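# Hang the marquee roof on its four post spikes

## Task

Put the marquee's roof onto its four posts so that every post's spike has one corner ring pushed fully down over it and the centre of the roof sags freely. Then open the grippers and back the arms away. The roof must stay on the posts without any robot holding it. Every other object on the table should stay where it was: anything that gets moved, tilted or knocked over counts against the result. The arm feet sit on the tabletop (z=+0.72 m) in the scene frame: arm1 at x=+0.29 y=+0.65, facing -102 deg; arm2 at x=-0.22 y=+0.65, facing -85; arm3 at x=-0.31 y=-0.65, facing +99; arm4 at x=+0.24 y=-0.65, facing +83; arm5 at x=-0.70 y=-0.07, facing +8; arm6 at x=+0.70 y=+0.08, facing +166. Facing angles are counter-clockwise from +x.

## Robot and tools

ROBOTS. There are six identical i2rt Big YAM arms, named arm1 to arm6. Each has six revolute joints, a two-finger gripper and a camera on its wrist. The feet are on the tabletop at the places and headings given in the task. A hand reaches at most about 1.0 m from its joint-1 axis. With joints 1 and 6 at 0 and the hand level and pointing forward, the wrist camera sits on top of the hand and looks toward the fingertips. Two more cameras, cam_high and cam_low, are fixed in the room. The arms do not wait for one another. If one is slowed or stopped, the others keep going.

FRAME. Everything uses one scene frame. Its origin is on the floor and +z is up, so the tabletop is near z=0.72 m. The hand point is midway between the fingertips. The hand's z axis runs along the fingers, and its y axis is the direction in which the fingers open and close. Foot poses are never printed.

execute_actions. Argument "actions" is a list holding either one action or nothing. An empty list only reports state and images. An action is an object keyed by arm name. Each arm gets {"joints": {...}}, which may contain any of joint1_rad, joint2_rad, joint3_rad, joint4_rad, joint5_rad, joint6_rad and gripper_m. Every value is an absolute target, not an offset. Arm joints are in radians and gripper_m is the fingertip gap in metres. All named motions start together and may finish at different times. Each joint moves at its own speed, so the hand can sweep a wide, curved path between postures. A joint or arm that you leave out can still be driving toward an earlier target. If any key is unknown or any value is out of range, the whole call is rejected and nothing moves. Argument "cameras" chooses which images come back. Leave it out, pass null or pass ["all"] to get every camera, or pass [] for none. The allowed names are arm1_cam_wrist to arm6_cam_wrist, cam_high and cam_low. The "pictures" line lists the images in the order they appear. Images are taken when the call ends.

JOINT RANGES (the ± value is the tolerance for counting a joint as arrived):
- joint1_rad: -2.879 to 2.879, ±0.045. Turns the whole arm about its foot; positive is counter-clockwise seen from above. At 0 the arm extends along the foot's facing direction.
- joint2_rad: 0 to 3.141, ±0.14. Shoulder. At 0 the upper arm lies roughly level, pointing backward; increasing it raises the arm and then brings it forward.
- joint3_rad: 0 to 3.019, ±0.09. Elbow. At 0 the forearm is folded against the upper arm; increasing it opens the elbow.
- joint4_rad: -1.692 to 1.57, ±0.055. Hand pitch; positive tips the fingers up.
- joint5_rad: -1.57 to 1.57, ±0.03. Sideways swing of the hand; positive goes to the arm's right.
- joint6_rad: -2.094 to 2.094, ±0.035. Hand roll; positive is clockwise when viewed from behind the hand.
- gripper_m: 0 to 0.093, ±0.003. Each finger pad grips with roughly 50 to 62 N at most, and some grippers are weaker.
An action runs for no more than 15 s.

wait. Argument "seconds" runs from 0 to 10. No new commands are sent during it. It returns the same state and images as an empty action.

zoom_image. Arguments are "camera" and "region" [x0, y0, x1, y1], in pixels of that camera's most recent full image, with (0,0) at the top-left corner. The region can be at most 504 by 504. It only works on cameras that came back with full images in the latest result.

finished_scene. Argument "scene" is the number of the current scene. It ends that scene for good, so the roof must already be hanging stably with the arms released and clear.

READING RESULTS. joint_status tells how each motion of the last accepted action ended:
- "off_target": the joint stopped short and may still be pushing.
- "contact_stop": the joint gave up its target and now holds where it stopped.
- "time_out": the joint could not finish in time. It either keeps its target or takes one no more than 0.375, 0.375, 0.113, 0.225, 0.075 and 0.3 rad (joints 1 to 6) from where it stands, and keeps pushing. It will move there by itself if the way frees up. To relieve the push, send the joint its reported position.
- "joint command not followed", usually with a "cause:" line: a safety check blocked that arm's joint targets, often for self-collision or arm-to-arm clearance. Any gripper target in the same action still runs. Blocked joints show "not_followed", and the arm may keep retrying them on later actions.
on_its_own lists what is happening without a command in this call. Its "held at" value is a held target, not the joint's actual position. A joint holding up a load slowly sinks. A target very near the current reading may produce no movement. Joint torques come in joint order without the gripper. They are total drive output, which includes friction, offsets and noise, so they are not a clean measure of contact.

CAMERAS. Calibration uses OpenCV conventions: K in pixels, T_world_to_cam maps scene coordinates to camera coordinates, and pos_world is the camera position. The wrist cameras are fisheye (616x616). cam_high and cam_low are pinhole+radial (672x504). The numbers carry small errors, and wrist-camera poses also inherit errors from the joint readings. A result lists any camera whose calibration values changed.

CAUTIONS. The arms do not stop when they touch something; they keep pushing and can push hard. A hard press between two robots fails the task immediately, and a hard hit may fail it too. The clearance check can react too late, and it ignores fingers, gripper housings and wrist cameras. Knocking a rigid object out of the work area fails the task. Loose objects may occasionally get a brief push from outside. Avoid drops, slips, slams and heavy shoving. Carrying a load heats the motors, and this continues while you are thinking, because the robot keeps executing the last command. A MOTOR HOT line appears at 85 °C. At 100 °C an OVER-TEMPERATURE FAULT makes that arm go limp and fall until it cools, and its unfinished keys show "limit_stop_at_motor_heat". When that happens, resend the targets.

Each tool is called after ">>>" by a JSON object that holds its "method" and its "body", one argument or row to a line.

## Session

>>> {"method": "execute_actions", "body": {
  "actions": []
}}

Scene clock: 0.00 s.
Joint torques (N m, as the arm reports them, + toward a larger angle): no reading
Motor temperatures (°C, as the motors report them): arm1=[25 28 27 26 27 28] | arm2=[29 29 26 28 29 25] | arm3=[28 29 27 28 28 26] | arm4=[28 26 26 28 29 28] | arm5=[28 27 29 27 28 28] | arm6=[26 27 26 27 29 27]
arm1.joint_positions: joint1_rad=+0.255 joint2_rad=+0.413 joint3_rad=+0.540 joint4_rad=-1.243 joint5_rad=+0.210 joint6_rad=-0.407 gripper_m=+0.095
arm1.joint_status: not commanded
arm1.hand: x=+0.2534 y=+0.4628 z=+0.9118 quat_wxyz=(-0.036, -0.554, -0.795, +0.245) (m; scene frame)
arm2.joint_positions: joint1_rad=-0.366 joint2_rad=+0.512 joint3_rad=+0.389 joint4_rad=-1.012 joint5_rad=-0.242 joint6_rad=+0.312 gripper_m=+0.094
arm2.joint_status: not commanded
arm2.hand: x=-0.2445 y=+0.4412 z=+0.9356 quat_wxyz=(-0.237, -0.850, -0.467, +0.061) (m; scene frame)
arm3.joint_positions: joint1_rad=+0.104 joint2_rad=+0.353 joint3_rad=+0.660 joint4_rad=-1.409 joint5_rad=+0.306 joint6_rad=+0.512 gripper_m=+0.095
arm3.joint_status: not commanded
arm3.hand: x=-0.2985 y=-0.4817 z=+0.9742 quat_wxyz=(-0.221, +0.561, -0.781, -0.161) (m; scene frame)
arm4.joint_positions: joint1_rad=-0.193 joint2_rad=+0.465 joint3_rad=+0.487 joint4_rad=-1.108 joint5_rad=-0.162 joint6_rad=-0.542 gripper_m=+0.094
arm4.joint_status: not commanded
arm4.hand: x=+0.2716 y=-0.4408 z=+0.9550 quat_wxyz=(-0.188, +0.781, -0.571, -0.166) (m; scene frame)
arm5.joint_positions: joint1_rad=+0.402 joint2_rad=+0.403 joint3_rad=+0.603 joint4_rad=-1.301 joint5_rad=+0.088 joint6_rad=+0.242 gripper_m=+0.095
arm5.joint_status: not commanded
arm5.hand: x=-0.5363 y=+0.0158 z=+0.9494 quat_wxyz=(-0.234, +0.146, -0.960, -0.053) (m; scene frame)
arm6.joint_positions: joint1_rad=-0.293 joint2_rad=+0.487 joint3_rad=+0.463 joint4_rad=-1.041 joint5_rad=-0.302 joint6_rad=-0.185 gripper_m=+0.094
arm6.joint_status: not commanded
arm6.hand: x=+0.4882 y=+0.1450 z=+0.9274 quat_wxyz=(+0.047, +0.949, -0.127, -0.284) (m; scene frame)
pictures: arm1_cam_wrist, arm2_cam_wrist, arm3_cam_wrist, arm4_cam_wrist, arm5_cam_wrist, arm6_cam_wrist, cam_high, cam_low
Images, in order (width x height): arm1_cam_wrist 616x616, arm2_cam_wrist 616x616, arm3_cam_wrist 616x616, arm4_cam_wrist 616x616, arm5_cam_wrist 616x616, arm6_cam_wrist 616x616, cam_high 672x504, cam_low 672x504.

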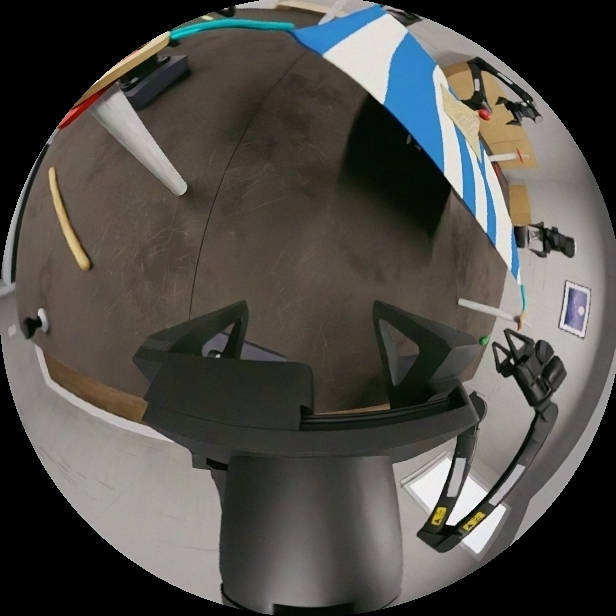

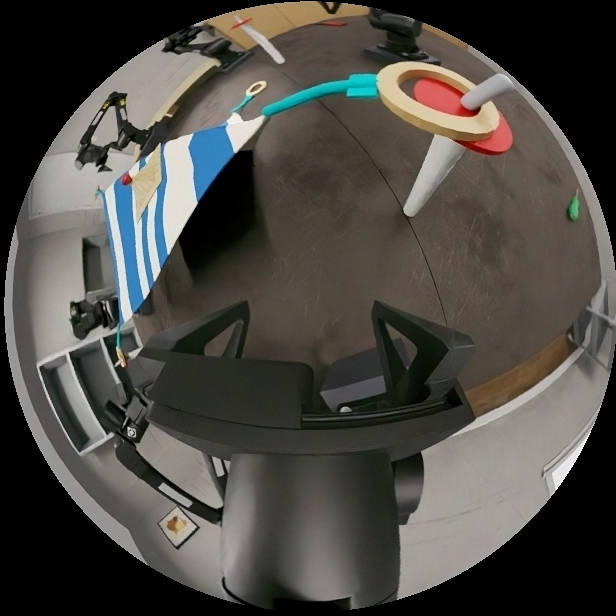

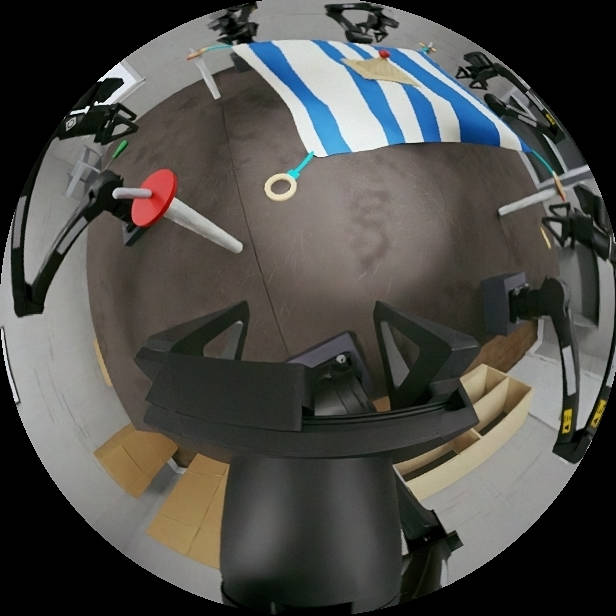

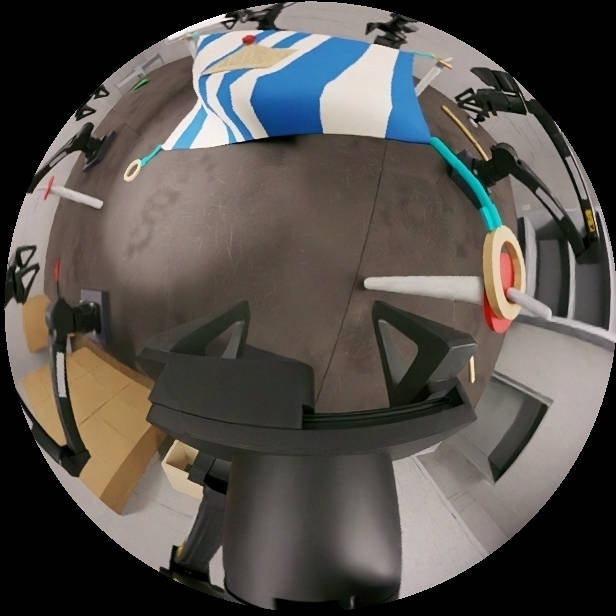

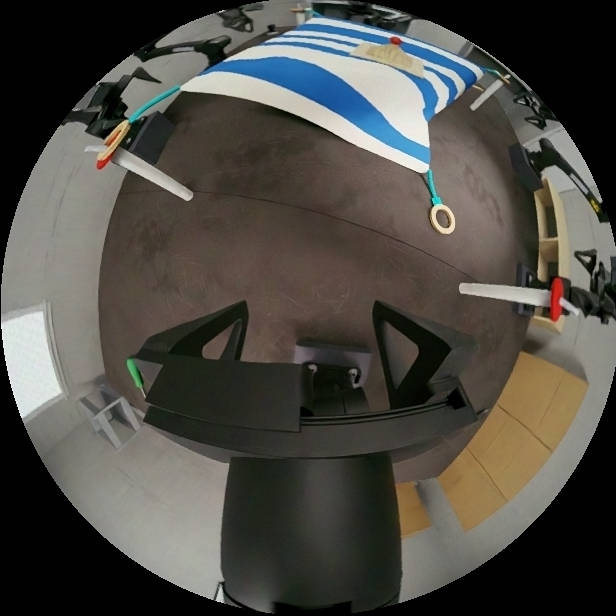

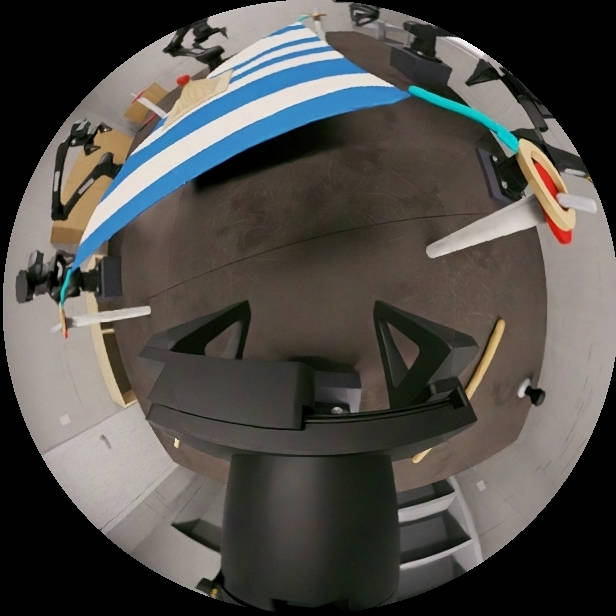

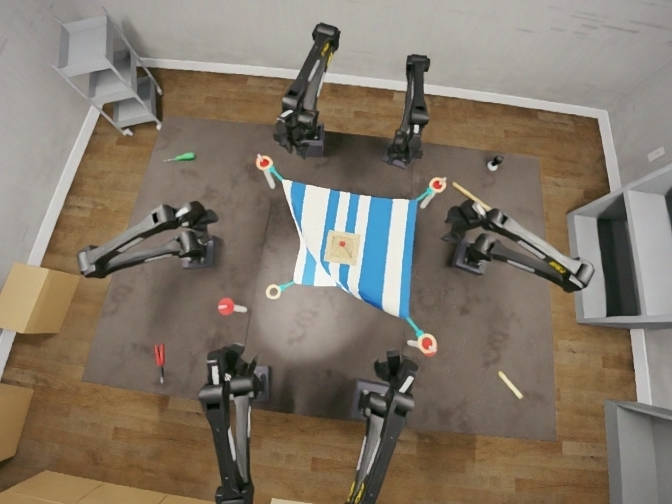

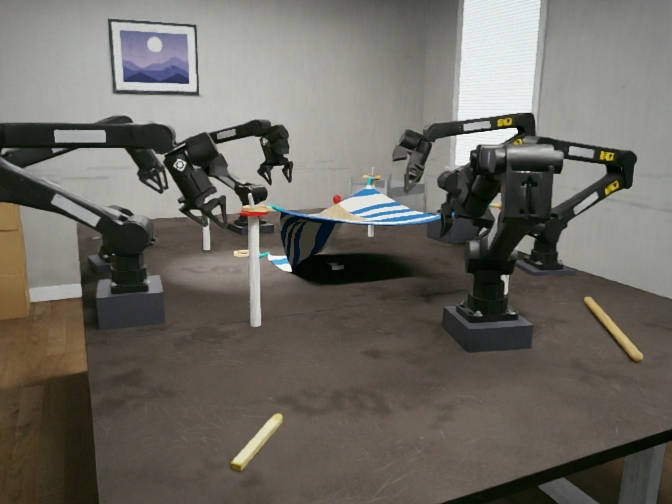

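>>> {"method": "zoom_image", "body": {
  "camera": "cam_high",
  "region": [200, 140, 480, 380]
}}

>>> {"method": "zoom_image", "body": {
  "camera": "cam_low",
  "region": [150, 150, 550, 350]
}}

>>> {"method": "zoom_image", "body": {
  "camera": "arm3_cam_wrist",
  "region": [100, 130, 340, 270]
}}

Region (200, 140, 480, 380) of cam_high's 672x504 image, scaled by 1.800, with more detail than that image has; it fills the top 432 rows of this view, and the rest is white.

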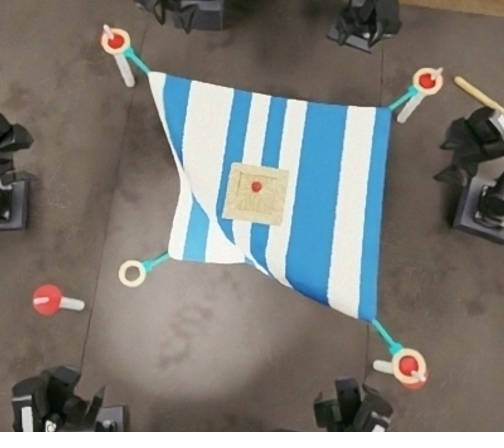

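Region (150, 150, 550, 350) of cam_low's 672x504 image, scaled by 1.260, with more detail than that image has.

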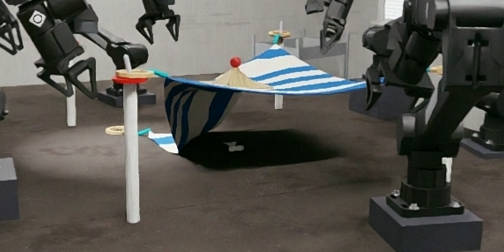

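Region (100, 130, 340, 270) of arm3_cam_wrist's 616x616 image, scaled by 2.100, with more detail than that image has; it fills the top 294 rows of this view, and the rest is white.

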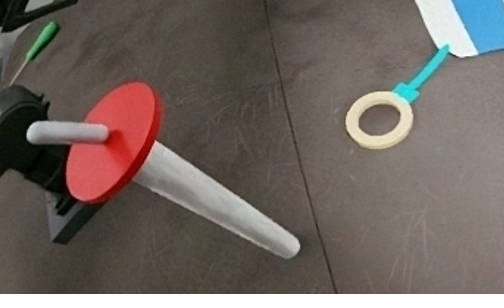

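>>> {"method": "execute_actions", "body": {
  "actions": [
    {"arm3":{"joints":{"joint1_rad":-0.25,"joint2_rad":1.2,"joint3_rad":1.3,"joint4_rad":-1.65,"joint5_rad":0,"joint6_rad":0}},"arm5":{"joints":{"joint1_rad":1.2,"joint2_rad":0.3}}}
  ],
  "cameras": ["arm3_cam_wrist","cam_low"]
}}

Scene clock: 10.27 s.
Joint torques (N m, as the arm reports them, + toward a larger angle): arm1=[-0.14  0.38 12.14  1.26  0.23  0.01] | arm2=[ 2.39  2.42 13.7   1.73 -0.21  0.03] | arm3=[-0.33 -7.96 11.36 -0.82  0.    0.04] | arm4=[-0.29  0.65 12.21  1.21 -0.15 -0.03] | arm5=[ 2.65  1.86 10.24  1.15 -0.03  0.02] | arm6=[-0.31  2.62 12.09  1.35 -0.25 -0.04]
Motor temperatures (°C, as the motors report them): arm1=[25 28 29 26 27 28] | arm2=[29 29 29 28 29 25] | arm3=[28 29 29 28 28 26] | arm4=[28 26 29 28 29 28] | arm5=[28 27 31 27 28 28] | arm6=[26 27 29 27 29 27]
arm1.joint_positions: joint1_rad=+0.255 joint2_rad=+0.413 joint3_rad=+0.540 joint4_rad=-1.243 joint5_rad=+0.210 joint6_rad=-0.407 gripper_m=+0.095
arm1.joint_status: not commanded
arm1.hand: x=+0.2534 y=+0.4628 z=+0.9118 quat_wxyz=(-0.036, -0.554, -0.795, +0.245) (m; scene frame)
arm2.joint_positions: joint1_rad=-0.366 joint2_rad=+0.512 joint3_rad=+0.389 joint4_rad=-1.012 joint5_rad=-0.242 joint6_rad=+0.312 gripper_m=+0.094
arm2.joint_status: not commanded
arm2.hand: x=-0.2445 y=+0.4412 z=+0.9356 quat_wxyz=(-0.237, -0.850, -0.467, +0.061) (m; scene frame)
arm3.joint_positions: joint1_rad=-0.244 joint2_rad=+1.206 joint3_rad=+1.246 joint4_rad=-1.635 joint5_rad=+0.004 joint6_rad=+0.008 gripper_m=+0.095
arm3.joint_status: all done
arm3.hand: x=-0.2776 y=-0.3268 z=+1.0246 quat_wxyz=(+0.011, +0.674, -0.739, +0.003) (m; scene frame)
arm4.joint_positions: joint1_rad=-0.193 joint2_rad=+0.465 joint3_rad=+0.487 joint4_rad=-1.108 joint5_rad=-0.162 joint6_rad=-0.542 gripper_m=+0.094
arm4.joint_status: not commanded
arm4.hand: x=+0.2716 y=-0.4408 z=+0.9550 quat_wxyz=(-0.188, +0.781, -0.571, -0.166) (m; scene frame)
arm5.joint_positions: joint1_rad=+1.192 joint2_rad=+0.302 joint3_rad=+0.603 joint4_rad=-1.301 joint5_rad=+0.088 joint6_rad=+0.242 gripper_m=+0.095
arm5.joint_status: all done
arm5.hand: x=-0.6482 y=+0.0998 z=+0.9651 quat_wxyz=(-0.229, +0.496, -0.820, -0.172) (m; scene frame)
arm6.joint_positions: joint1_rad=-0.293 joint2_rad=+0.487 joint3_rad=+0.463 joint4_rad=-1.041 joint5_rad=-0.302 joint6_rad=-0.185 gripper_m=+0.094
arm6.joint_status: not commanded
arm6.hand: x=+0.4882 y=+0.1450 z=+0.9274 quat_wxyz=(+0.047, +0.949, -0.127, -0.284) (m; scene frame)
pictures: arm3_cam_wrist, cam_low
camera_calibration (this result's frames):
arm3_cam_wrist: T_world_to_cam=[[0.995881, -0.0888138, -0.0182605, 0.262027], [-0.061295, -0.807837, 0.58621, -0.872236], [-0.066815, -0.582676, -0.809953, 0.742756], [0, 0, 0, 1]] pos_world=[-0.264784, -0.248566, 1.1177]
Images, in order (width x height): arm3_cam_wrist 616x616, cam_low 672x504.

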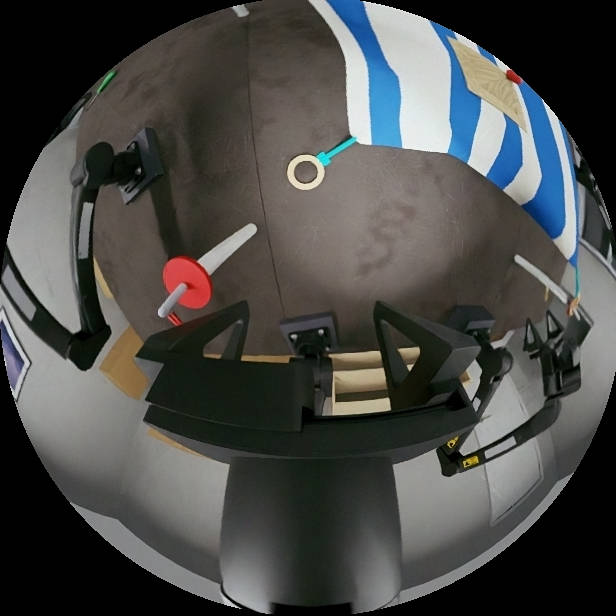

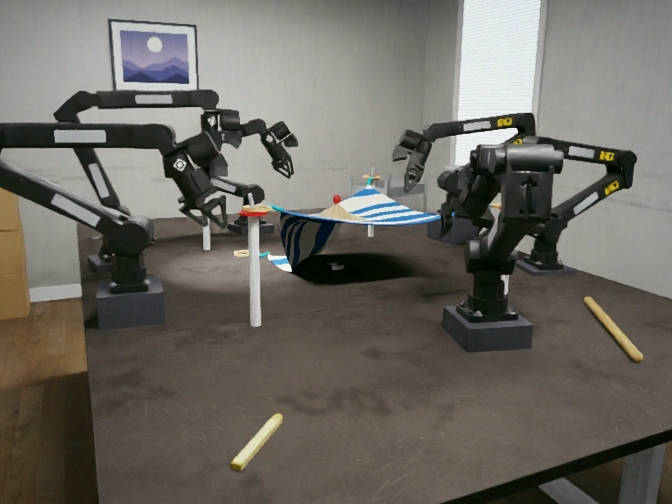

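>>> {"method": "execute_actions", "body": {
  "actions": [
    {"arm3":{"joints":{"joint1_rad":-0.24,"joint2_rad":1.59,"joint3_rad":1.03,"joint4_rad":-0.96,"joint6_rad":0.95}}}
  ],
  "cameras": ["arm3_cam_wrist","cam_low"]
}}

Scene clock: 15.30 s.
Joint torques (N m, as the arm reports them, + toward a larger angle): arm1=[-0.06  0.71 12.13  1.29  0.19 -0.02] | arm2=[ 2.25  2.43 13.69  1.76 -0.21  0.03] | arm3=[  0.53 -13.89   7.32   0.45   0.08   0.22] | arm4=[-0.29  0.68 12.21  1.21 -0.15 -0.02] | arm5=[ 2.71  1.87 10.21  1.13 -0.03  0.02] | arm6=[-0.07  2.72 12.05  1.41 -0.25 -0.07]
Motor temperatures (°C, as the motors report them): arm1=[25 28 30 26 27 28] | arm2=[29 29 30 28 29 25] | arm3=[28 29 30 28 28 26] | arm4=[28 26 30 28 29 28] | arm5=[28 27 32 27 28 28] | arm6=[26 27 30 27 29 27]
arm1.joint_positions: joint1_rad=+0.255 joint2_rad=+0.413 joint3_rad=+0.540 joint4_rad=-1.243 joint5_rad=+0.210 joint6_rad=-0.407 gripper_m=+0.095
arm1.joint_status: not commanded
arm1.hand: x=+0.2534 y=+0.4628 z=+0.9118 quat_wxyz=(-0.036, -0.554, -0.795, +0.245) (m; scene frame)
arm2.joint_positions: joint1_rad=-0.366 joint2_rad=+0.512 joint3_rad=+0.389 joint4_rad=-1.012 joint5_rad=-0.242 joint6_rad=+0.312 gripper_m=+0.094
arm2.joint_status: not commanded
arm2.hand: x=-0.2445 y=+0.4412 z=+0.9356 quat_wxyz=(-0.237, -0.850, -0.467, +0.061) (m; scene frame)
arm3.joint_positions: joint1_rad=-0.244 joint2_rad=+1.604 joint3_rad=+1.014 joint4_rad=-0.976 joint5_rad=+0.004 joint6_rad=+0.942 gripper_m=+0.095
arm3.joint_status: all done
arm3.hand: x=-0.2731 y=-0.2308 z=+0.7954 quat_wxyz=(+0.003, +0.269, -0.963, -0.007) (m; scene frame)
arm4.joint_positions: joint1_rad=-0.193 joint2_rad=+0.465 joint3_rad=+0.487 joint4_rad=-1.108 joint5_rad=-0.162 joint6_rad=-0.542 gripper_m=+0.094
arm4.joint_status: not commanded
arm4.hand: x=+0.2716 y=-0.4408 z=+0.9550 quat_wxyz=(-0.188, +0.781, -0.571, -0.166) (m; scene frame)
arm5.joint_positions: joint1_rad=+1.192 joint2_rad=+0.302 joint3_rad=+0.603 joint4_rad=-1.301 joint5_rad=+0.088 joint6_rad=+0.242 gripper_m=+0.095
arm5.joint_status: not commanded
arm5.hand: x=-0.6482 y=+0.0998 z=+0.9651 quat_wxyz=(-0.229, +0.496, -0.820, -0.172) (m; scene frame)
arm6.joint_positions: joint1_rad=-0.293 joint2_rad=+0.487 joint3_rad=+0.463 joint4_rad=-1.041 joint5_rad=-0.302 joint6_rad=-0.185 gripper_m=+0.094
arm6.joint_status: not commanded
arm6.hand: x=+0.4882 y=+0.1450 z=+0.9274 quat_wxyz=(+0.047, +0.949, -0.127, -0.284) (m; scene frame)
pictures: arm3_cam_wrist, cam_low
camera_calibration (this result's frames):
arm3_cam_wrist: T_world_to_cam=[[0.520467, -0.853595, -0.0221323, -0.0414614], [-0.692857, -0.437324, 0.573321, -0.736778], [-0.499063, -0.28306, -0.819032, 0.571727], [0, 0, 0, 1]] pos_world=[-0.203575, -0.195769, 0.889755]
Images, in order (width x height): arm3_cam_wrist 616x616, cam_low 672x504.

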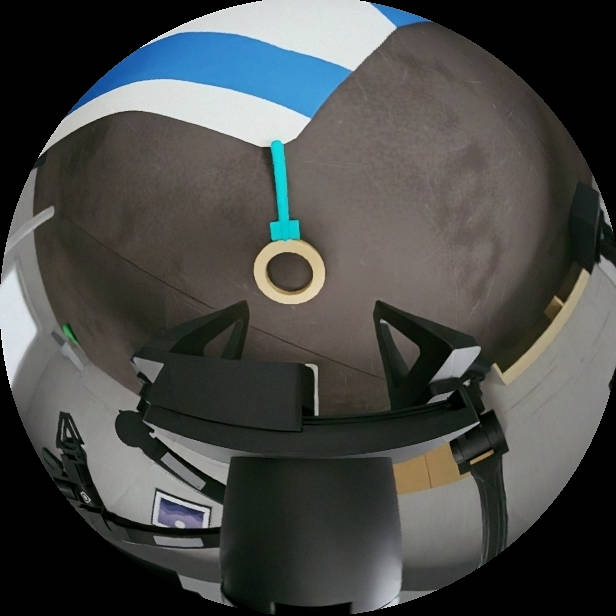

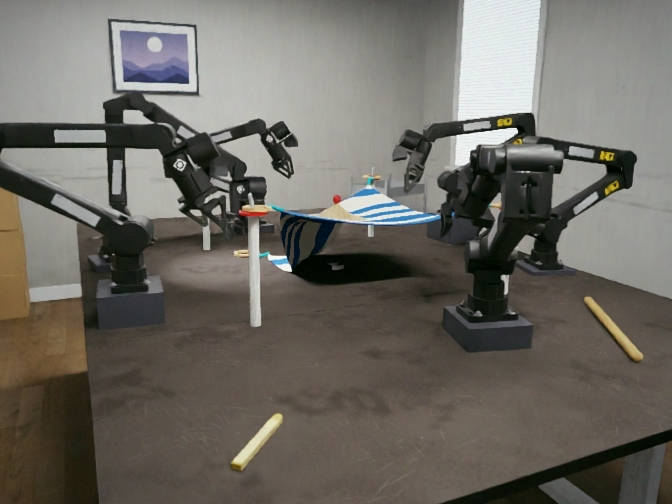

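>>> {"method": "execute_actions", "body": {
  "actions": [
    {"arm3":{"joints":{"joint2_rad":1.74,"joint4_rad":-0.80}}}
  ],
  "cameras": ["arm3_cam_wrist"]
}}

Scene clock: 18.50 s.
Joint torques (N m, as the arm reports them, + toward a larger angle): arm1=[ 0.    0.09 12.15  1.21  0.2  -0.01] | arm2=[ 2.53  2.4  13.71  1.75 -0.2   0.02] | arm3=[  0.59 -13.52   6.57   0.5    0.08   0.22] | arm4=[-0.26  0.64 12.2   1.22 -0.15 -0.03] | arm5=[ 2.7   1.96 10.24  1.13 -0.03  0.02] | arm6=[ 0.28  2.86 12.07  1.48 -0.26 -0.04]
Motor temperatures (°C, as the motors report them): arm1=[25 28 30 26 27 28] | arm2=[29 29 31 28 29 25] | arm3=[28 29 30 28 28 26] | arm4=[28 26 30 28 29 28] | arm5=[28 27 32 27 28 28] | arm6=[26 27 31 27 29 27]
arm1.joint_positions: joint1_rad=+0.255 joint2_rad=+0.413 joint3_rad=+0.540 joint4_rad=-1.243 joint5_rad=+0.210 joint6_rad=-0.407 gripper_m=+0.095
arm1.joint_status: not commanded
arm1.hand: x=+0.2534 y=+0.4628 z=+0.9118 quat_wxyz=(-0.036, -0.554, -0.795, +0.245) (m; scene frame)
arm2.joint_positions: joint1_rad=-0.366 joint2_rad=+0.512 joint3_rad=+0.389 joint4_rad=-1.012 joint5_rad=-0.242 joint6_rad=+0.312 gripper_m=+0.094
arm2.joint_status: not commanded
arm2.hand: x=-0.2445 y=+0.4412 z=+0.9356 quat_wxyz=(-0.237, -0.850, -0.467, +0.061) (m; scene frame)
arm3.joint_positions: joint1_rad=-0.244 joint2_rad=+1.739 joint3_rad=+1.014 joint4_rad=-0.816 joint5_rad=+0.004 joint6_rad=+0.943 gripper_m=+0.095
arm3.joint_status: all done
arm3.hand: x=-0.2718 y=-0.2060 z=+0.7404 quat_wxyz=(-0.001, +0.269, -0.963, -0.018) (m; scene frame)
arm4.joint_positions: joint1_rad=-0.193 joint2_rad=+0.465 joint3_rad=+0.487 joint4_rad=-1.108 joint5_rad=-0.162 joint6_rad=-0.542 gripper_m=+0.094
arm4.joint_status: not commanded
arm4.hand: x=+0.2716 y=-0.4408 z=+0.9550 quat_wxyz=(-0.188, +0.781, -0.571, -0.166) (m; scene frame)
arm5.joint_positions: joint1_rad=+1.192 joint2_rad=+0.302 joint3_rad=+0.603 joint4_rad=-1.301 joint5_rad=+0.088 joint6_rad=+0.242 gripper_m=+0.095
arm5.joint_status: not commanded
arm5.hand: x=-0.6482 y=+0.0998 z=+0.9651 quat_wxyz=(-0.229, +0.496, -0.820, -0.172) (m; scene frame)
arm6.joint_positions: joint1_rad=-0.293 joint2_rad=+0.487 joint3_rad=+0.463 joint4_rad=-1.041 joint5_rad=-0.302 joint6_rad=-0.185 gripper_m=+0.094
arm6.joint_status: not commanded
arm6.hand: x=+0.4882 y=+0.1450 z=+0.9274 quat_wxyz=(+0.047, +0.949, -0.127, -0.284) (m; scene frame)
pictures: arm3_cam_wrist
camera_calibration (this result's frames):
arm3_cam_wrist: T_world_to_cam=[[0.519894, -0.85319, -0.0421439, -0.00740833], [-0.694357, -0.450816, 0.560922, -0.687521], [-0.497572, -0.262357, -0.826795, 0.544743], [0, 0, 0, 1]] pos_world=[-0.202485, -0.173349, 0.835724]
Images, in order (width x height): arm3_cam_wrist 616x616.

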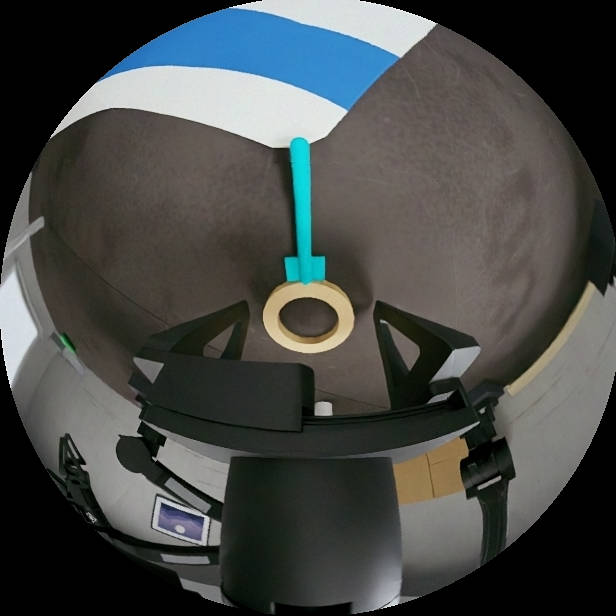

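>>> {"method": "execute_actions", "body": {
  "actions": [
    {"arm3":{"joints":{"joint1_rad":-0.21,"joint2_rad":1.775,"joint4_rad":-0.83}}}
  ],
  "cameras": ["arm3_cam_wrist"]
}}

Scene clock: 20.27 s.
Joint torques (N m, as the arm reports them, + toward a larger angle): arm1=[-0.18  0.74 12.19  1.21  0.21 -0.06] | arm2=[ 2.33  2.48 13.67  1.76 -0.2   0.01] | arm3=[  0.75 -11.9    6.81  -0.69   0.1    0.22] | arm4=[-0.26  0.63 12.21  1.22 -0.15 -0.03] | arm5=[ 2.66  1.87 10.24  1.14 -0.03  0.02] | arm6=[-0.2   3.03 12.04  1.39 -0.24 -0.02]
Motor temperatures (°C, as the motors report them): arm1=[25 28 30 26 27 28] | arm2=[29 29 31 28 29 25] | arm3=[28 29 30 28 28 26] | arm4=[28 26 30 28 29 28] | arm5=[28 27 32 27 28 28] | arm6=[26 27 31 27 29 27]
arm1.joint_positions: joint1_rad=+0.255 joint2_rad=+0.413 joint3_rad=+0.540 joint4_rad=-1.243 joint5_rad=+0.210 joint6_rad=-0.407 gripper_m=+0.095
arm1.joint_status: not commanded
arm1.hand: x=+0.2534 y=+0.4628 z=+0.9118 quat_wxyz=(-0.036, -0.554, -0.795, +0.245) (m; scene frame)
arm2.joint_positions: joint1_rad=-0.366 joint2_rad=+0.512 joint3_rad=+0.389 joint4_rad=-1.012 joint5_rad=-0.242 joint6_rad=+0.312 gripper_m=+0.094
arm2.joint_status: not commanded
arm2.hand: x=-0.2445 y=+0.4412 z=+0.9356 quat_wxyz=(-0.237, -0.850, -0.467, +0.061) (m; scene frame)
arm3.joint_positions: joint1_rad=-0.213 joint2_rad=+1.750 joint3_rad=+1.014 joint4_rad=-0.816 joint5_rad=+0.003 joint6_rad=+0.943 gripper_m=+0.095
arm3.joint_status: all done
arm3.hand: x=-0.2861 y=-0.2065 z=+0.7360 quat_wxyz=(+0.001, +0.284, -0.959, -0.013) (m; scene frame)
arm4.joint_positions: joint1_rad=-0.193 joint2_rad=+0.465 joint3_rad=+0.487 joint4_rad=-1.108 joint5_rad=-0.162 joint6_rad=-0.542 gripper_m=+0.094
arm4.joint_status: not commanded
arm4.hand: x=+0.2716 y=-0.4408 z=+0.9550 quat_wxyz=(-0.188, +0.781, -0.571, -0.166) (m; scene frame)
arm5.joint_positions: joint1_rad=+1.192 joint2_rad=+0.302 joint3_rad=+0.603 joint4_rad=-1.301 joint5_rad=+0.088 joint6_rad=+0.242 gripper_m=+0.095
arm5.joint_status: not commanded
arm5.hand: x=-0.6482 y=+0.0998 z=+0.9651 quat_wxyz=(-0.229, +0.496, -0.820, -0.172) (m; scene frame)
arm6.joint_positions: joint1_rad=-0.293 joint2_rad=+0.487 joint3_rad=+0.463 joint4_rad=-1.041 joint5_rad=-0.302 joint6_rad=-0.185 gripper_m=+0.094
arm6.joint_status: not commanded
arm6.hand: x=+0.4882 y=+0.1450 z=+0.9274 quat_wxyz=(+0.047, +0.949, -0.127, -0.284) (m; scene frame)
pictures: arm3_cam_wrist
camera_calibration (this result's frames):
arm3_cam_wrist: T_world_to_cam=[[0.546437, -0.836821, -0.0337343, 0.00416982], [-0.679388, -0.466468, 0.566427, -0.698165], [-0.489734, -0.286598, -0.823421, 0.528549], [0, 0, 0, 1]] pos_world=[-0.217755, -0.170702, 0.830819]
Images, in order (width x height): arm3_cam_wrist 616x616.

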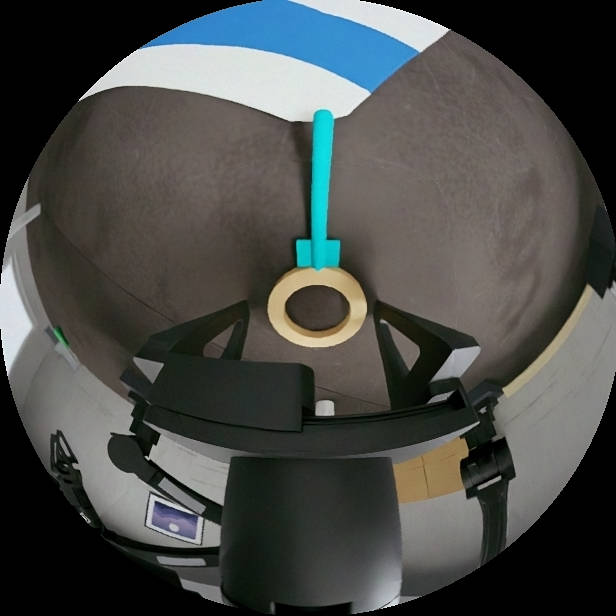

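>>> {"method": "execute_actions", "body": {
  "actions": [
    {"arm3":{"joints":{"joint3_rad":1.0,"joint4_rad":-0.85}}}
  ],
  "cameras": []
}}

>>> {"method": "execute_actions", "body": {
  "actions": [
    {"arm3":{"joints":{"gripper_m":0.05}}}
  ],
  "cameras": ["arm3_cam_wrist","cam_low"]
}}

Scene clock: 23.80 s.
Joint torques (N m, as the arm reports them, + toward a larger angle): arm1=[ 0.01  0.91 12.26  1.12  0.22 -0.05] | arm2=[ 2.29  2.38 13.71  1.76 -0.2   0.02] | arm3=[  0.41 -11.99   4.96  -0.78   0.09   0.23] | arm4=[-0.32  0.68 12.2   1.22 -0.15 -0.03] | arm5=[ 2.67  1.98 10.25  1.13 -0.03  0.02] | arm6=[ 0.19  3.06 12.12  1.39 -0.24 -0.04]
Motor temperatures (°C, as the motors report them): arm1=[25 28 31 26 27 28] | arm2=[29 29 31 28 29 25] | arm3=[28 29 30 28 28 26] | arm4=[28 26 31 28 29 28] | arm5=[28 27 33 27 28 28] | arm6=[26 27 31 27 29 27]
arm1.joint_positions: joint1_rad=+0.255 joint2_rad=+0.413 joint3_rad=+0.540 joint4_rad=-1.243 joint5_rad=+0.210 joint6_rad=-0.407 gripper_m=+0.095
arm1.joint_status: not commanded
arm1.hand: x=+0.2534 y=+0.4628 z=+0.9118 quat_wxyz=(-0.036, -0.554, -0.795, +0.245) (m; scene frame)
arm2.joint_positions: joint1_rad=-0.366 joint2_rad=+0.512 joint3_rad=+0.389 joint4_rad=-1.012 joint5_rad=-0.242 joint6_rad=+0.312 gripper_m=+0.094
arm2.joint_status: not commanded
arm2.hand: x=-0.2445 y=+0.4412 z=+0.9356 quat_wxyz=(-0.237, -0.850, -0.467, +0.061) (m; scene frame)
arm3.joint_positions: joint1_rad=-0.213 joint2_rad=+1.750 joint3_rad=+1.007 joint4_rad=-0.836 joint5_rad=+0.003 joint6_rad=+0.943 gripper_m=+0.095
arm3.joint_status: all done
arm3.hand: x=-0.2866 y=-0.2152 z=+0.7337 quat_wxyz=(+0.006, +0.284, -0.959, +0.000) (m; scene frame)
arm4.joint_positions: joint1_rad=-0.193 joint2_rad=+0.465 joint3_rad=+0.487 joint4_rad=-1.108 joint5_rad=-0.162 joint6_rad=-0.542 gripper_m=+0.094
arm4.joint_status: not commanded
arm4.hand: x=+0.2716 y=-0.4408 z=+0.9550 quat_wxyz=(-0.188, +0.781, -0.571, -0.166) (m; scene frame)
arm5.joint_positions: joint1_rad=+1.192 joint2_rad=+0.302 joint3_rad=+0.603 joint4_rad=-1.301 joint5_rad=+0.088 joint6_rad=+0.242 gripper_m=+0.095
arm5.joint_status: not commanded
arm5.hand: x=-0.6482 y=+0.0998 z=+0.9651 quat_wxyz=(-0.229, +0.496, -0.820, -0.172) (m; scene frame)
arm6.joint_positions: joint1_rad=-0.293 joint2_rad=+0.487 joint3_rad=+0.463 joint4_rad=-1.041 joint5_rad=-0.302 joint6_rad=-0.185 gripper_m=+0.094
arm6.joint_status: not commanded
arm6.hand: x=+0.4882 y=+0.1450 z=+0.9274 quat_wxyz=(+0.047, +0.949, -0.127, -0.284) (m; scene frame)
pictures: none
No camera images: the call's "cameras" was empty. Leave "cameras" out to get every camera's image.

Scene clock: 24.40 s.
Joint torques (N m, as the arm reports them, + toward a larger angle): arm1=[-0.3   0.44 12.17  1.21  0.23 -0.02] | arm2=[ 2.4   2.47 13.73  1.72 -0.2   0.03] | arm3=[  0.43 -12.05   4.98  -0.77   0.1    0.22] | arm4=[-0.31  0.66 12.21  1.21 -0.15 -0.03] | arm5=[ 2.65  1.85 10.24  1.14 -0.03  0.02] | arm6=[-0.24  3.03 12.08  1.34 -0.25 -0.05]
Motor temperatures (°C, as the motors report them): arm1=[25 28 31 26 27 28] | arm2=[29 29 31 28 29 25] | arm3=[28 29 30 28 28 26] | arm4=[28 26 31 28 29 28] | arm5=[28 27 33 27 28 28] | arm6=[26 27 31 27 29 27]
arm1.joint_positions: joint1_rad=+0.255 joint2_rad=+0.413 joint3_rad=+0.540 joint4_rad=-1.243 joint5_rad=+0.210 joint6_rad=-0.407 gripper_m=+0.095
arm1.joint_status: not commanded
arm1.hand: x=+0.2534 y=+0.4628 z=+0.9118 quat_wxyz=(-0.036, -0.554, -0.795, +0.245) (m; scene frame)
arm2.joint_positions: joint1_rad=-0.366 joint2_rad=+0.512 joint3_rad=+0.389 joint4_rad=-1.012 joint5_rad=-0.242 joint6_rad=+0.312 gripper_m=+0.094
arm2.joint_status: not commanded
arm2.hand: x=-0.2445 y=+0.4412 z=+0.9356 quat_wxyz=(-0.237, -0.850, -0.467, +0.061) (m; scene frame)
arm3.joint_positions: joint1_rad=-0.213 joint2_rad=+1.750 joint3_rad=+1.007 joint4_rad=-0.836 joint5_rad=+0.003 joint6_rad=+0.943 gripper_m=+0.068
arm3.joint_status: gripper_m off_target (ended at +0.068, target +0.050)
arm3.hand: x=-0.2866 y=-0.2152 z=+0.7337 quat_wxyz=(+0.006, +0.284, -0.959, +0.000) (m; scene frame)
arm4.joint_positions: joint1_rad=-0.193 joint2_rad=+0.465 joint3_rad=+0.487 joint4_rad=-1.108 joint5_rad=-0.162 joint6_rad=-0.542 gripper_m=+0.094
arm4.joint_status: not commanded
arm4.hand: x=+0.2716 y=-0.4408 z=+0.9550 quat_wxyz=(-0.188, +0.781, -0.571, -0.166) (m; scene frame)
arm5.joint_positions: joint1_rad=+1.192 joint2_rad=+0.302 joint3_rad=+0.603 joint4_rad=-1.301 joint5_rad=+0.088 joint6_rad=+0.242 gripper_m=+0.095
arm5.joint_status: not commanded
arm5.hand: x=-0.6482 y=+0.0998 z=+0.9651 quat_wxyz=(-0.229, +0.496, -0.820, -0.172) (m; scene frame)
arm6.joint_positions: joint1_rad=-0.293 joint2_rad=+0.487 joint3_rad=+0.463 joint4_rad=-1.041 joint5_rad=-0.302 joint6_rad=-0.185 gripper_m=+0.094
arm6.joint_status: not commanded
arm6.hand: x=+0.4882 y=+0.1450 z=+0.9274 quat_wxyz=(+0.047, +0.949, -0.127, -0.284) (m; scene frame)
pictures: arm3_cam_wrist, cam_low
camera_calibration (this result's frames):
arm3_cam_wrist: T_world_to_cam=[[0.546735, -0.837223, -0.011779, -0.0189873], [-0.678167, -0.45103, 0.580225, -0.707783], [-0.49109, -0.309242, -0.814371, 0.512054], [0, 0, 0, 1]] pos_world=[-0.218149, -0.176779, 0.827452]
Images, in order (width x height): arm3_cam_wrist 616x616, cam_low 672x504.

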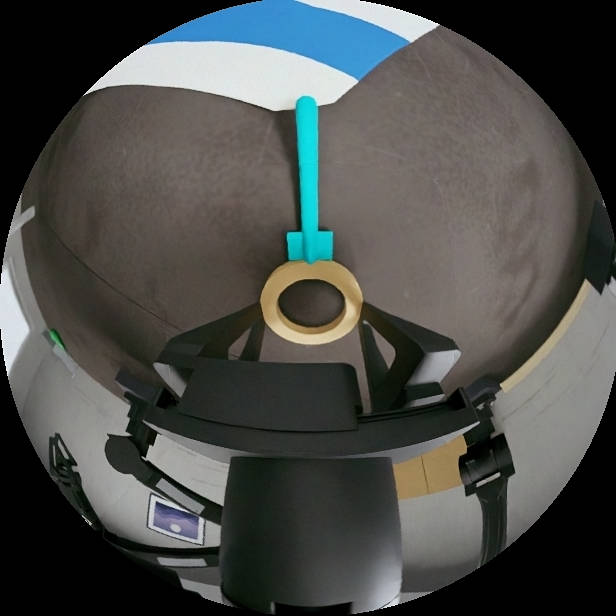

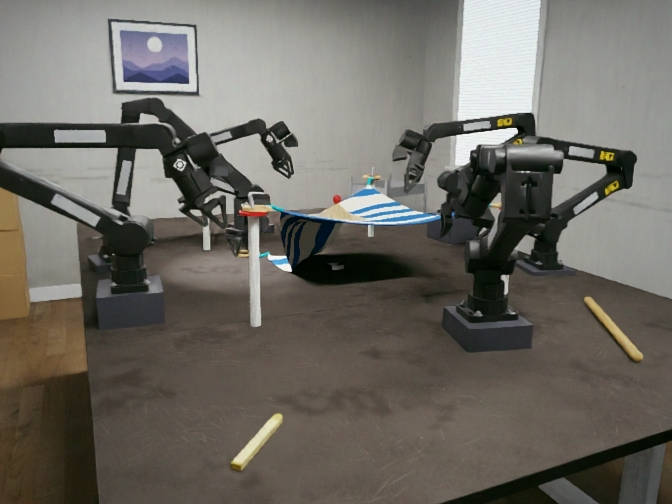

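>>> {"method": "execute_actions", "body": {
  "actions": [
    {"arm3":{"joints":{"joint2_rad":1.28,"joint3_rad":1.44,"joint4_rad":-1.68}}}
  ],
  "cameras": ["arm3_cam_wrist","cam_low","cam_high"]
}}

Scene clock: 27.07 s.
Joint torques (N m, as the arm reports them, + toward a larger angle): arm1=[ 0.07  0.96 11.98  1.29  0.24 -0.02] | arm2=[ 2.3   2.4  13.73  1.74 -0.21  0.02] | arm3=[ 0.34 -8.83  7.72 -0.66  0.1   0.21] | arm4=[-0.23  0.63 12.21  1.22 -0.15 -0.02] | arm5=[ 2.53  1.96 10.25  1.15 -0.04  0.02] | arm6=[-0.28  2.63 12.04  1.29 -0.29 -0.06]
Motor temperatures (°C, as the motors report them): arm1=[25 28 31 26 27 28] | arm2=[29 29 32 28 29 25] | arm3=[28 29 30 28 28 26] | arm4=[28 26 31 28 29 28] | arm5=[28 27 33 27 28 28] | arm6=[26 27 32 27 29 27]
arm1.joint_positions: joint1_rad=+0.255 joint2_rad=+0.413 joint3_rad=+0.540 joint4_rad=-1.243 joint5_rad=+0.210 joint6_rad=-0.407 gripper_m=+0.095
arm1.joint_status: not commanded
arm1.hand: x=+0.2534 y=+0.4628 z=+0.9118 quat_wxyz=(-0.036, -0.554, -0.795, +0.245) (m; scene frame)
arm2.joint_positions: joint1_rad=-0.366 joint2_rad=+0.512 joint3_rad=+0.389 joint4_rad=-1.012 joint5_rad=-0.242 joint6_rad=+0.312 gripper_m=+0.094
arm2.joint_status: not commanded
arm2.hand: x=-0.2445 y=+0.4412 z=+0.9356 quat_wxyz=(-0.237, -0.850, -0.467, +0.061) (m; scene frame)
arm3.joint_positions: joint1_rad=-0.213 joint2_rad=+1.280 joint3_rad=+1.440 joint4_rad=-1.665 joint5_rad=+0.003 joint6_rad=+0.943 gripper_m=+0.068
arm3.joint_status: all done
arm3.hand: x=-0.2850 y=-0.2807 z=+1.0749 quat_wxyz=(-0.006, +0.283, -0.958, -0.035) (m; scene frame)
arm4.joint_positions: joint1_rad=-0.193 joint2_rad=+0.465 joint3_rad=+0.487 joint4_rad=-1.108 joint5_rad=-0.162 joint6_rad=-0.542 gripper_m=+0.094
arm4.joint_status: not commanded
arm4.hand: x=+0.2716 y=-0.4408 z=+0.9550 quat_wxyz=(-0.188, +0.781, -0.571, -0.166) (m; scene frame)
arm5.joint_positions: joint1_rad=+1.192 joint2_rad=+0.302 joint3_rad=+0.603 joint4_rad=-1.301 joint5_rad=+0.088 joint6_rad=+0.242 gripper_m=+0.095
arm5.joint_status: not commanded
arm5.hand: x=-0.6482 y=+0.0998 z=+0.9651 quat_wxyz=(-0.229, +0.496, -0.820, -0.172) (m; scene frame)
arm6.joint_positions: joint1_rad=-0.293 joint2_rad=+0.487 joint3_rad=+0.463 joint4_rad=-1.041 joint5_rad=-0.302 joint6_rad=-0.185 gripper_m=+0.094
arm6.joint_status: not commanded
arm6.hand: x=+0.4882 y=+0.1450 z=+0.9274 quat_wxyz=(+0.047, +0.949, -0.127, -0.284) (m; scene frame)
pictures: arm3_cam_wrist, cam_high, cam_low
camera_calibration (this result's frames):
arm3_cam_wrist: T_world_to_cam=[[0.545669, -0.834945, -0.0715018, -0.00608267], [-0.681004, -0.491546, 0.542786, -0.906098], [-0.488342, -0.247489, -0.836822, 0.812717], [0, 0, 0, 1]] pos_world=[-0.216853, -0.249329, 1.17148]
Images, in order (width x height): arm3_cam_wrist 616x616, cam_high 672x504, cam_low 672x504.

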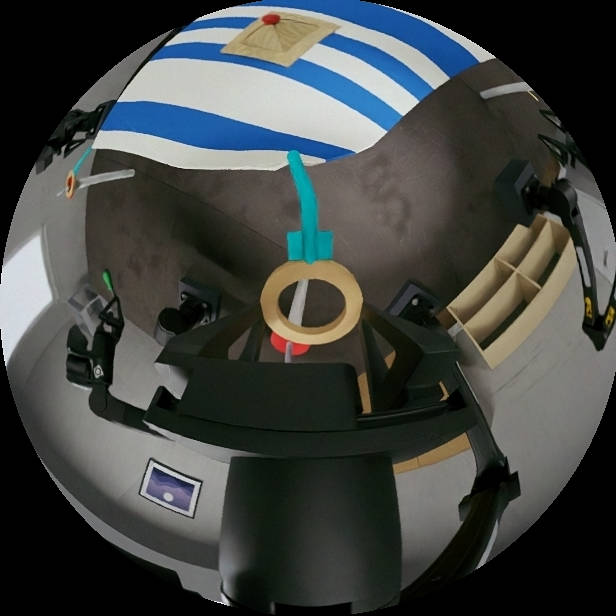

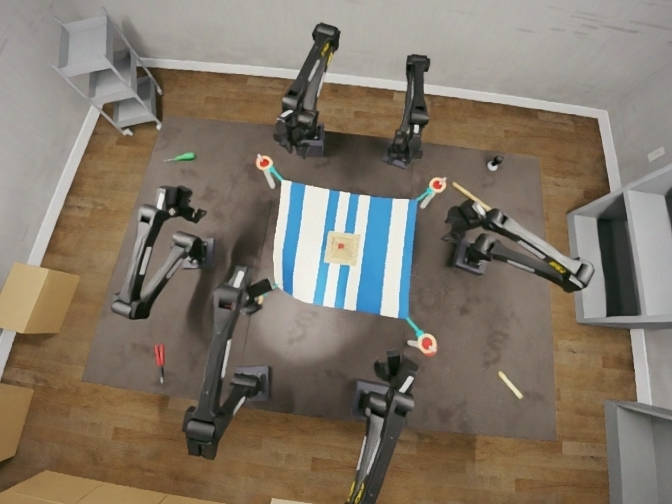

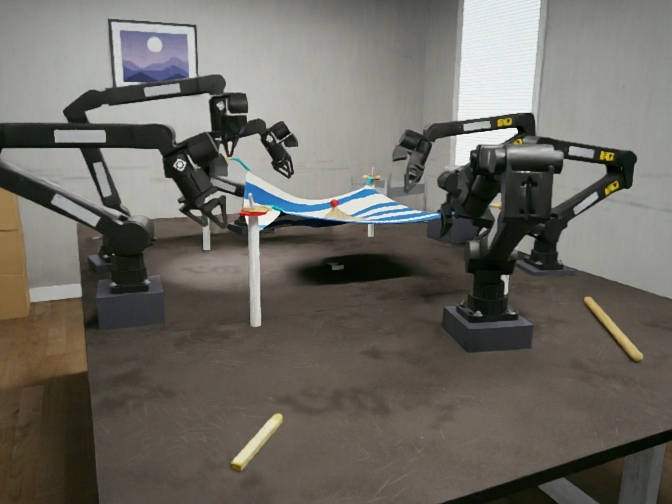

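>>> {"method": "execute_actions", "body": {
  "actions": [
    {"arm3":{"joints":{"joint1_rad":0.13,"joint3_rad":1.39,"joint6_rad":1.16}}}
  ],
  "cameras": ["arm3_cam_wrist","cam_low","cam_high"]
}}

Scene clock: 29.13 s.
Joint torques (N m, as the arm reports them, + toward a larger angle): arm1=[-0.22  1.04 12.    1.01  0.17 -0.06] | arm2=[ 2.38  2.33 13.69  1.78 -0.21  0.02] | arm3=[ 0.33 -8.5   7.66 -0.78  0.11  0.2 ] | arm4=[-0.3   0.66 12.21  1.21 -0.15 -0.02] | arm5=[ 2.69  1.95 10.26  1.16 -0.03  0.02] | arm6=[ 0.07  2.81 12.1   1.36 -0.22 -0.04]
Motor temperatures (°C, as the motors report them): arm1=[25 28 31 26 27 28] | arm2=[29 29 32 28 29 25] | arm3=[28 29 30 28 28 26] | arm4=[28 26 31 28 29 28] | arm5=[28 27 33 27 28 28] | arm6=[26 27 32 27 29 27]
arm1.joint_positions: joint1_rad=+0.255 joint2_rad=+0.413 joint3_rad=+0.540 joint4_rad=-1.243 joint5_rad=+0.210 joint6_rad=-0.407 gripper_m=+0.095
arm1.joint_status: not commanded
arm1.hand: x=+0.2534 y=+0.4628 z=+0.9118 quat_wxyz=(-0.036, -0.554, -0.795, +0.245) (m; scene frame)
arm2.joint_positions: joint1_rad=-0.366 joint2_rad=+0.512 joint3_rad=+0.389 joint4_rad=-1.012 joint5_rad=-0.242 joint6_rad=+0.312 gripper_m=+0.094
arm2.joint_status: not commanded
arm2.hand: x=-0.2445 y=+0.4412 z=+0.9356 quat_wxyz=(-0.237, -0.850, -0.467, +0.061) (m; scene frame)
arm3.joint_positions: joint1_rad=+0.129 joint2_rad=+1.280 joint3_rad=+1.391 joint4_rad=-1.665 joint5_rad=+0.003 joint6_rad=+1.155 gripper_m=+0.068
arm3.joint_status: all done
arm3.hand: x=-0.4079 y=-0.3044 z=+1.0576 quat_wxyz=(+0.004, +0.345, -0.938, -0.013) (m; scene frame)
arm4.joint_positions: joint1_rad=-0.193 joint2_rad=+0.465 joint3_rad=+0.487 joint4_rad=-1.108 joint5_rad=-0.162 joint6_rad=-0.542 gripper_m=+0.094
arm4.joint_status: not commanded
arm4.hand: x=+0.2716 y=-0.4408 z=+0.9550 quat_wxyz=(-0.188, +0.781, -0.571, -0.166) (m; scene frame)
arm5.joint_positions: joint1_rad=+1.192 joint2_rad=+0.302 joint3_rad=+0.603 joint4_rad=-1.301 joint5_rad=+0.088 joint6_rad=+0.242 gripper_m=+0.095
arm5.joint_status: not commanded
arm5.hand: x=-0.6482 y=+0.0998 z=+0.9651 quat_wxyz=(-0.229, +0.496, -0.820, -0.172) (m; scene frame)
arm6.joint_positions: joint1_rad=-0.293 joint2_rad=+0.487 joint3_rad=+0.463 joint4_rad=-1.041 joint5_rad=-0.302 joint6_rad=-0.185 gripper_m=+0.094
arm6.joint_status: not commanded
arm6.hand: x=+0.4882 y=+0.1450 z=+0.9274 quat_wxyz=(+0.047, +0.949, -0.127, -0.284) (m; scene frame)
pictures: arm3_cam_wrist, cam_high, cam_low
camera_calibration (this result's frames):
arm3_cam_wrist: T_world_to_cam=[[0.650033, -0.759083, -0.035351, 0.0673394], [-0.611687, -0.55028, 0.568358, -1.0087], [-0.450884, -0.347828, -0.822022, 0.701388], [0, 0, 0, 1]] pos_world=[-0.344535, -0.259988, 1.15224]
Images, in order (width x height): arm3_cam_wrist 616x616, cam_high 672x504, cam_low 672x504.

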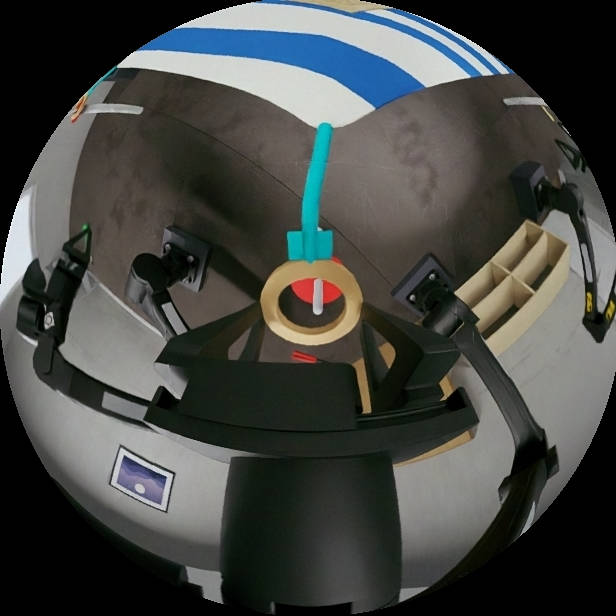

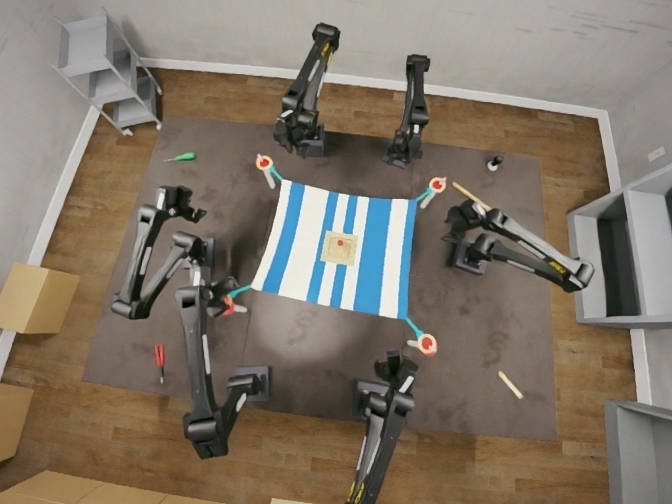

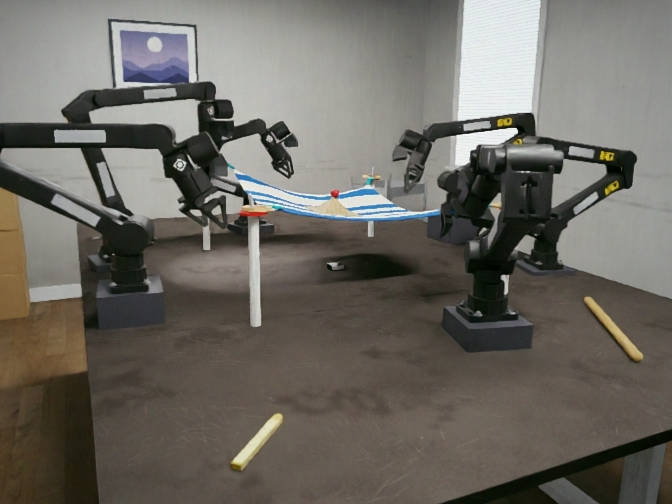

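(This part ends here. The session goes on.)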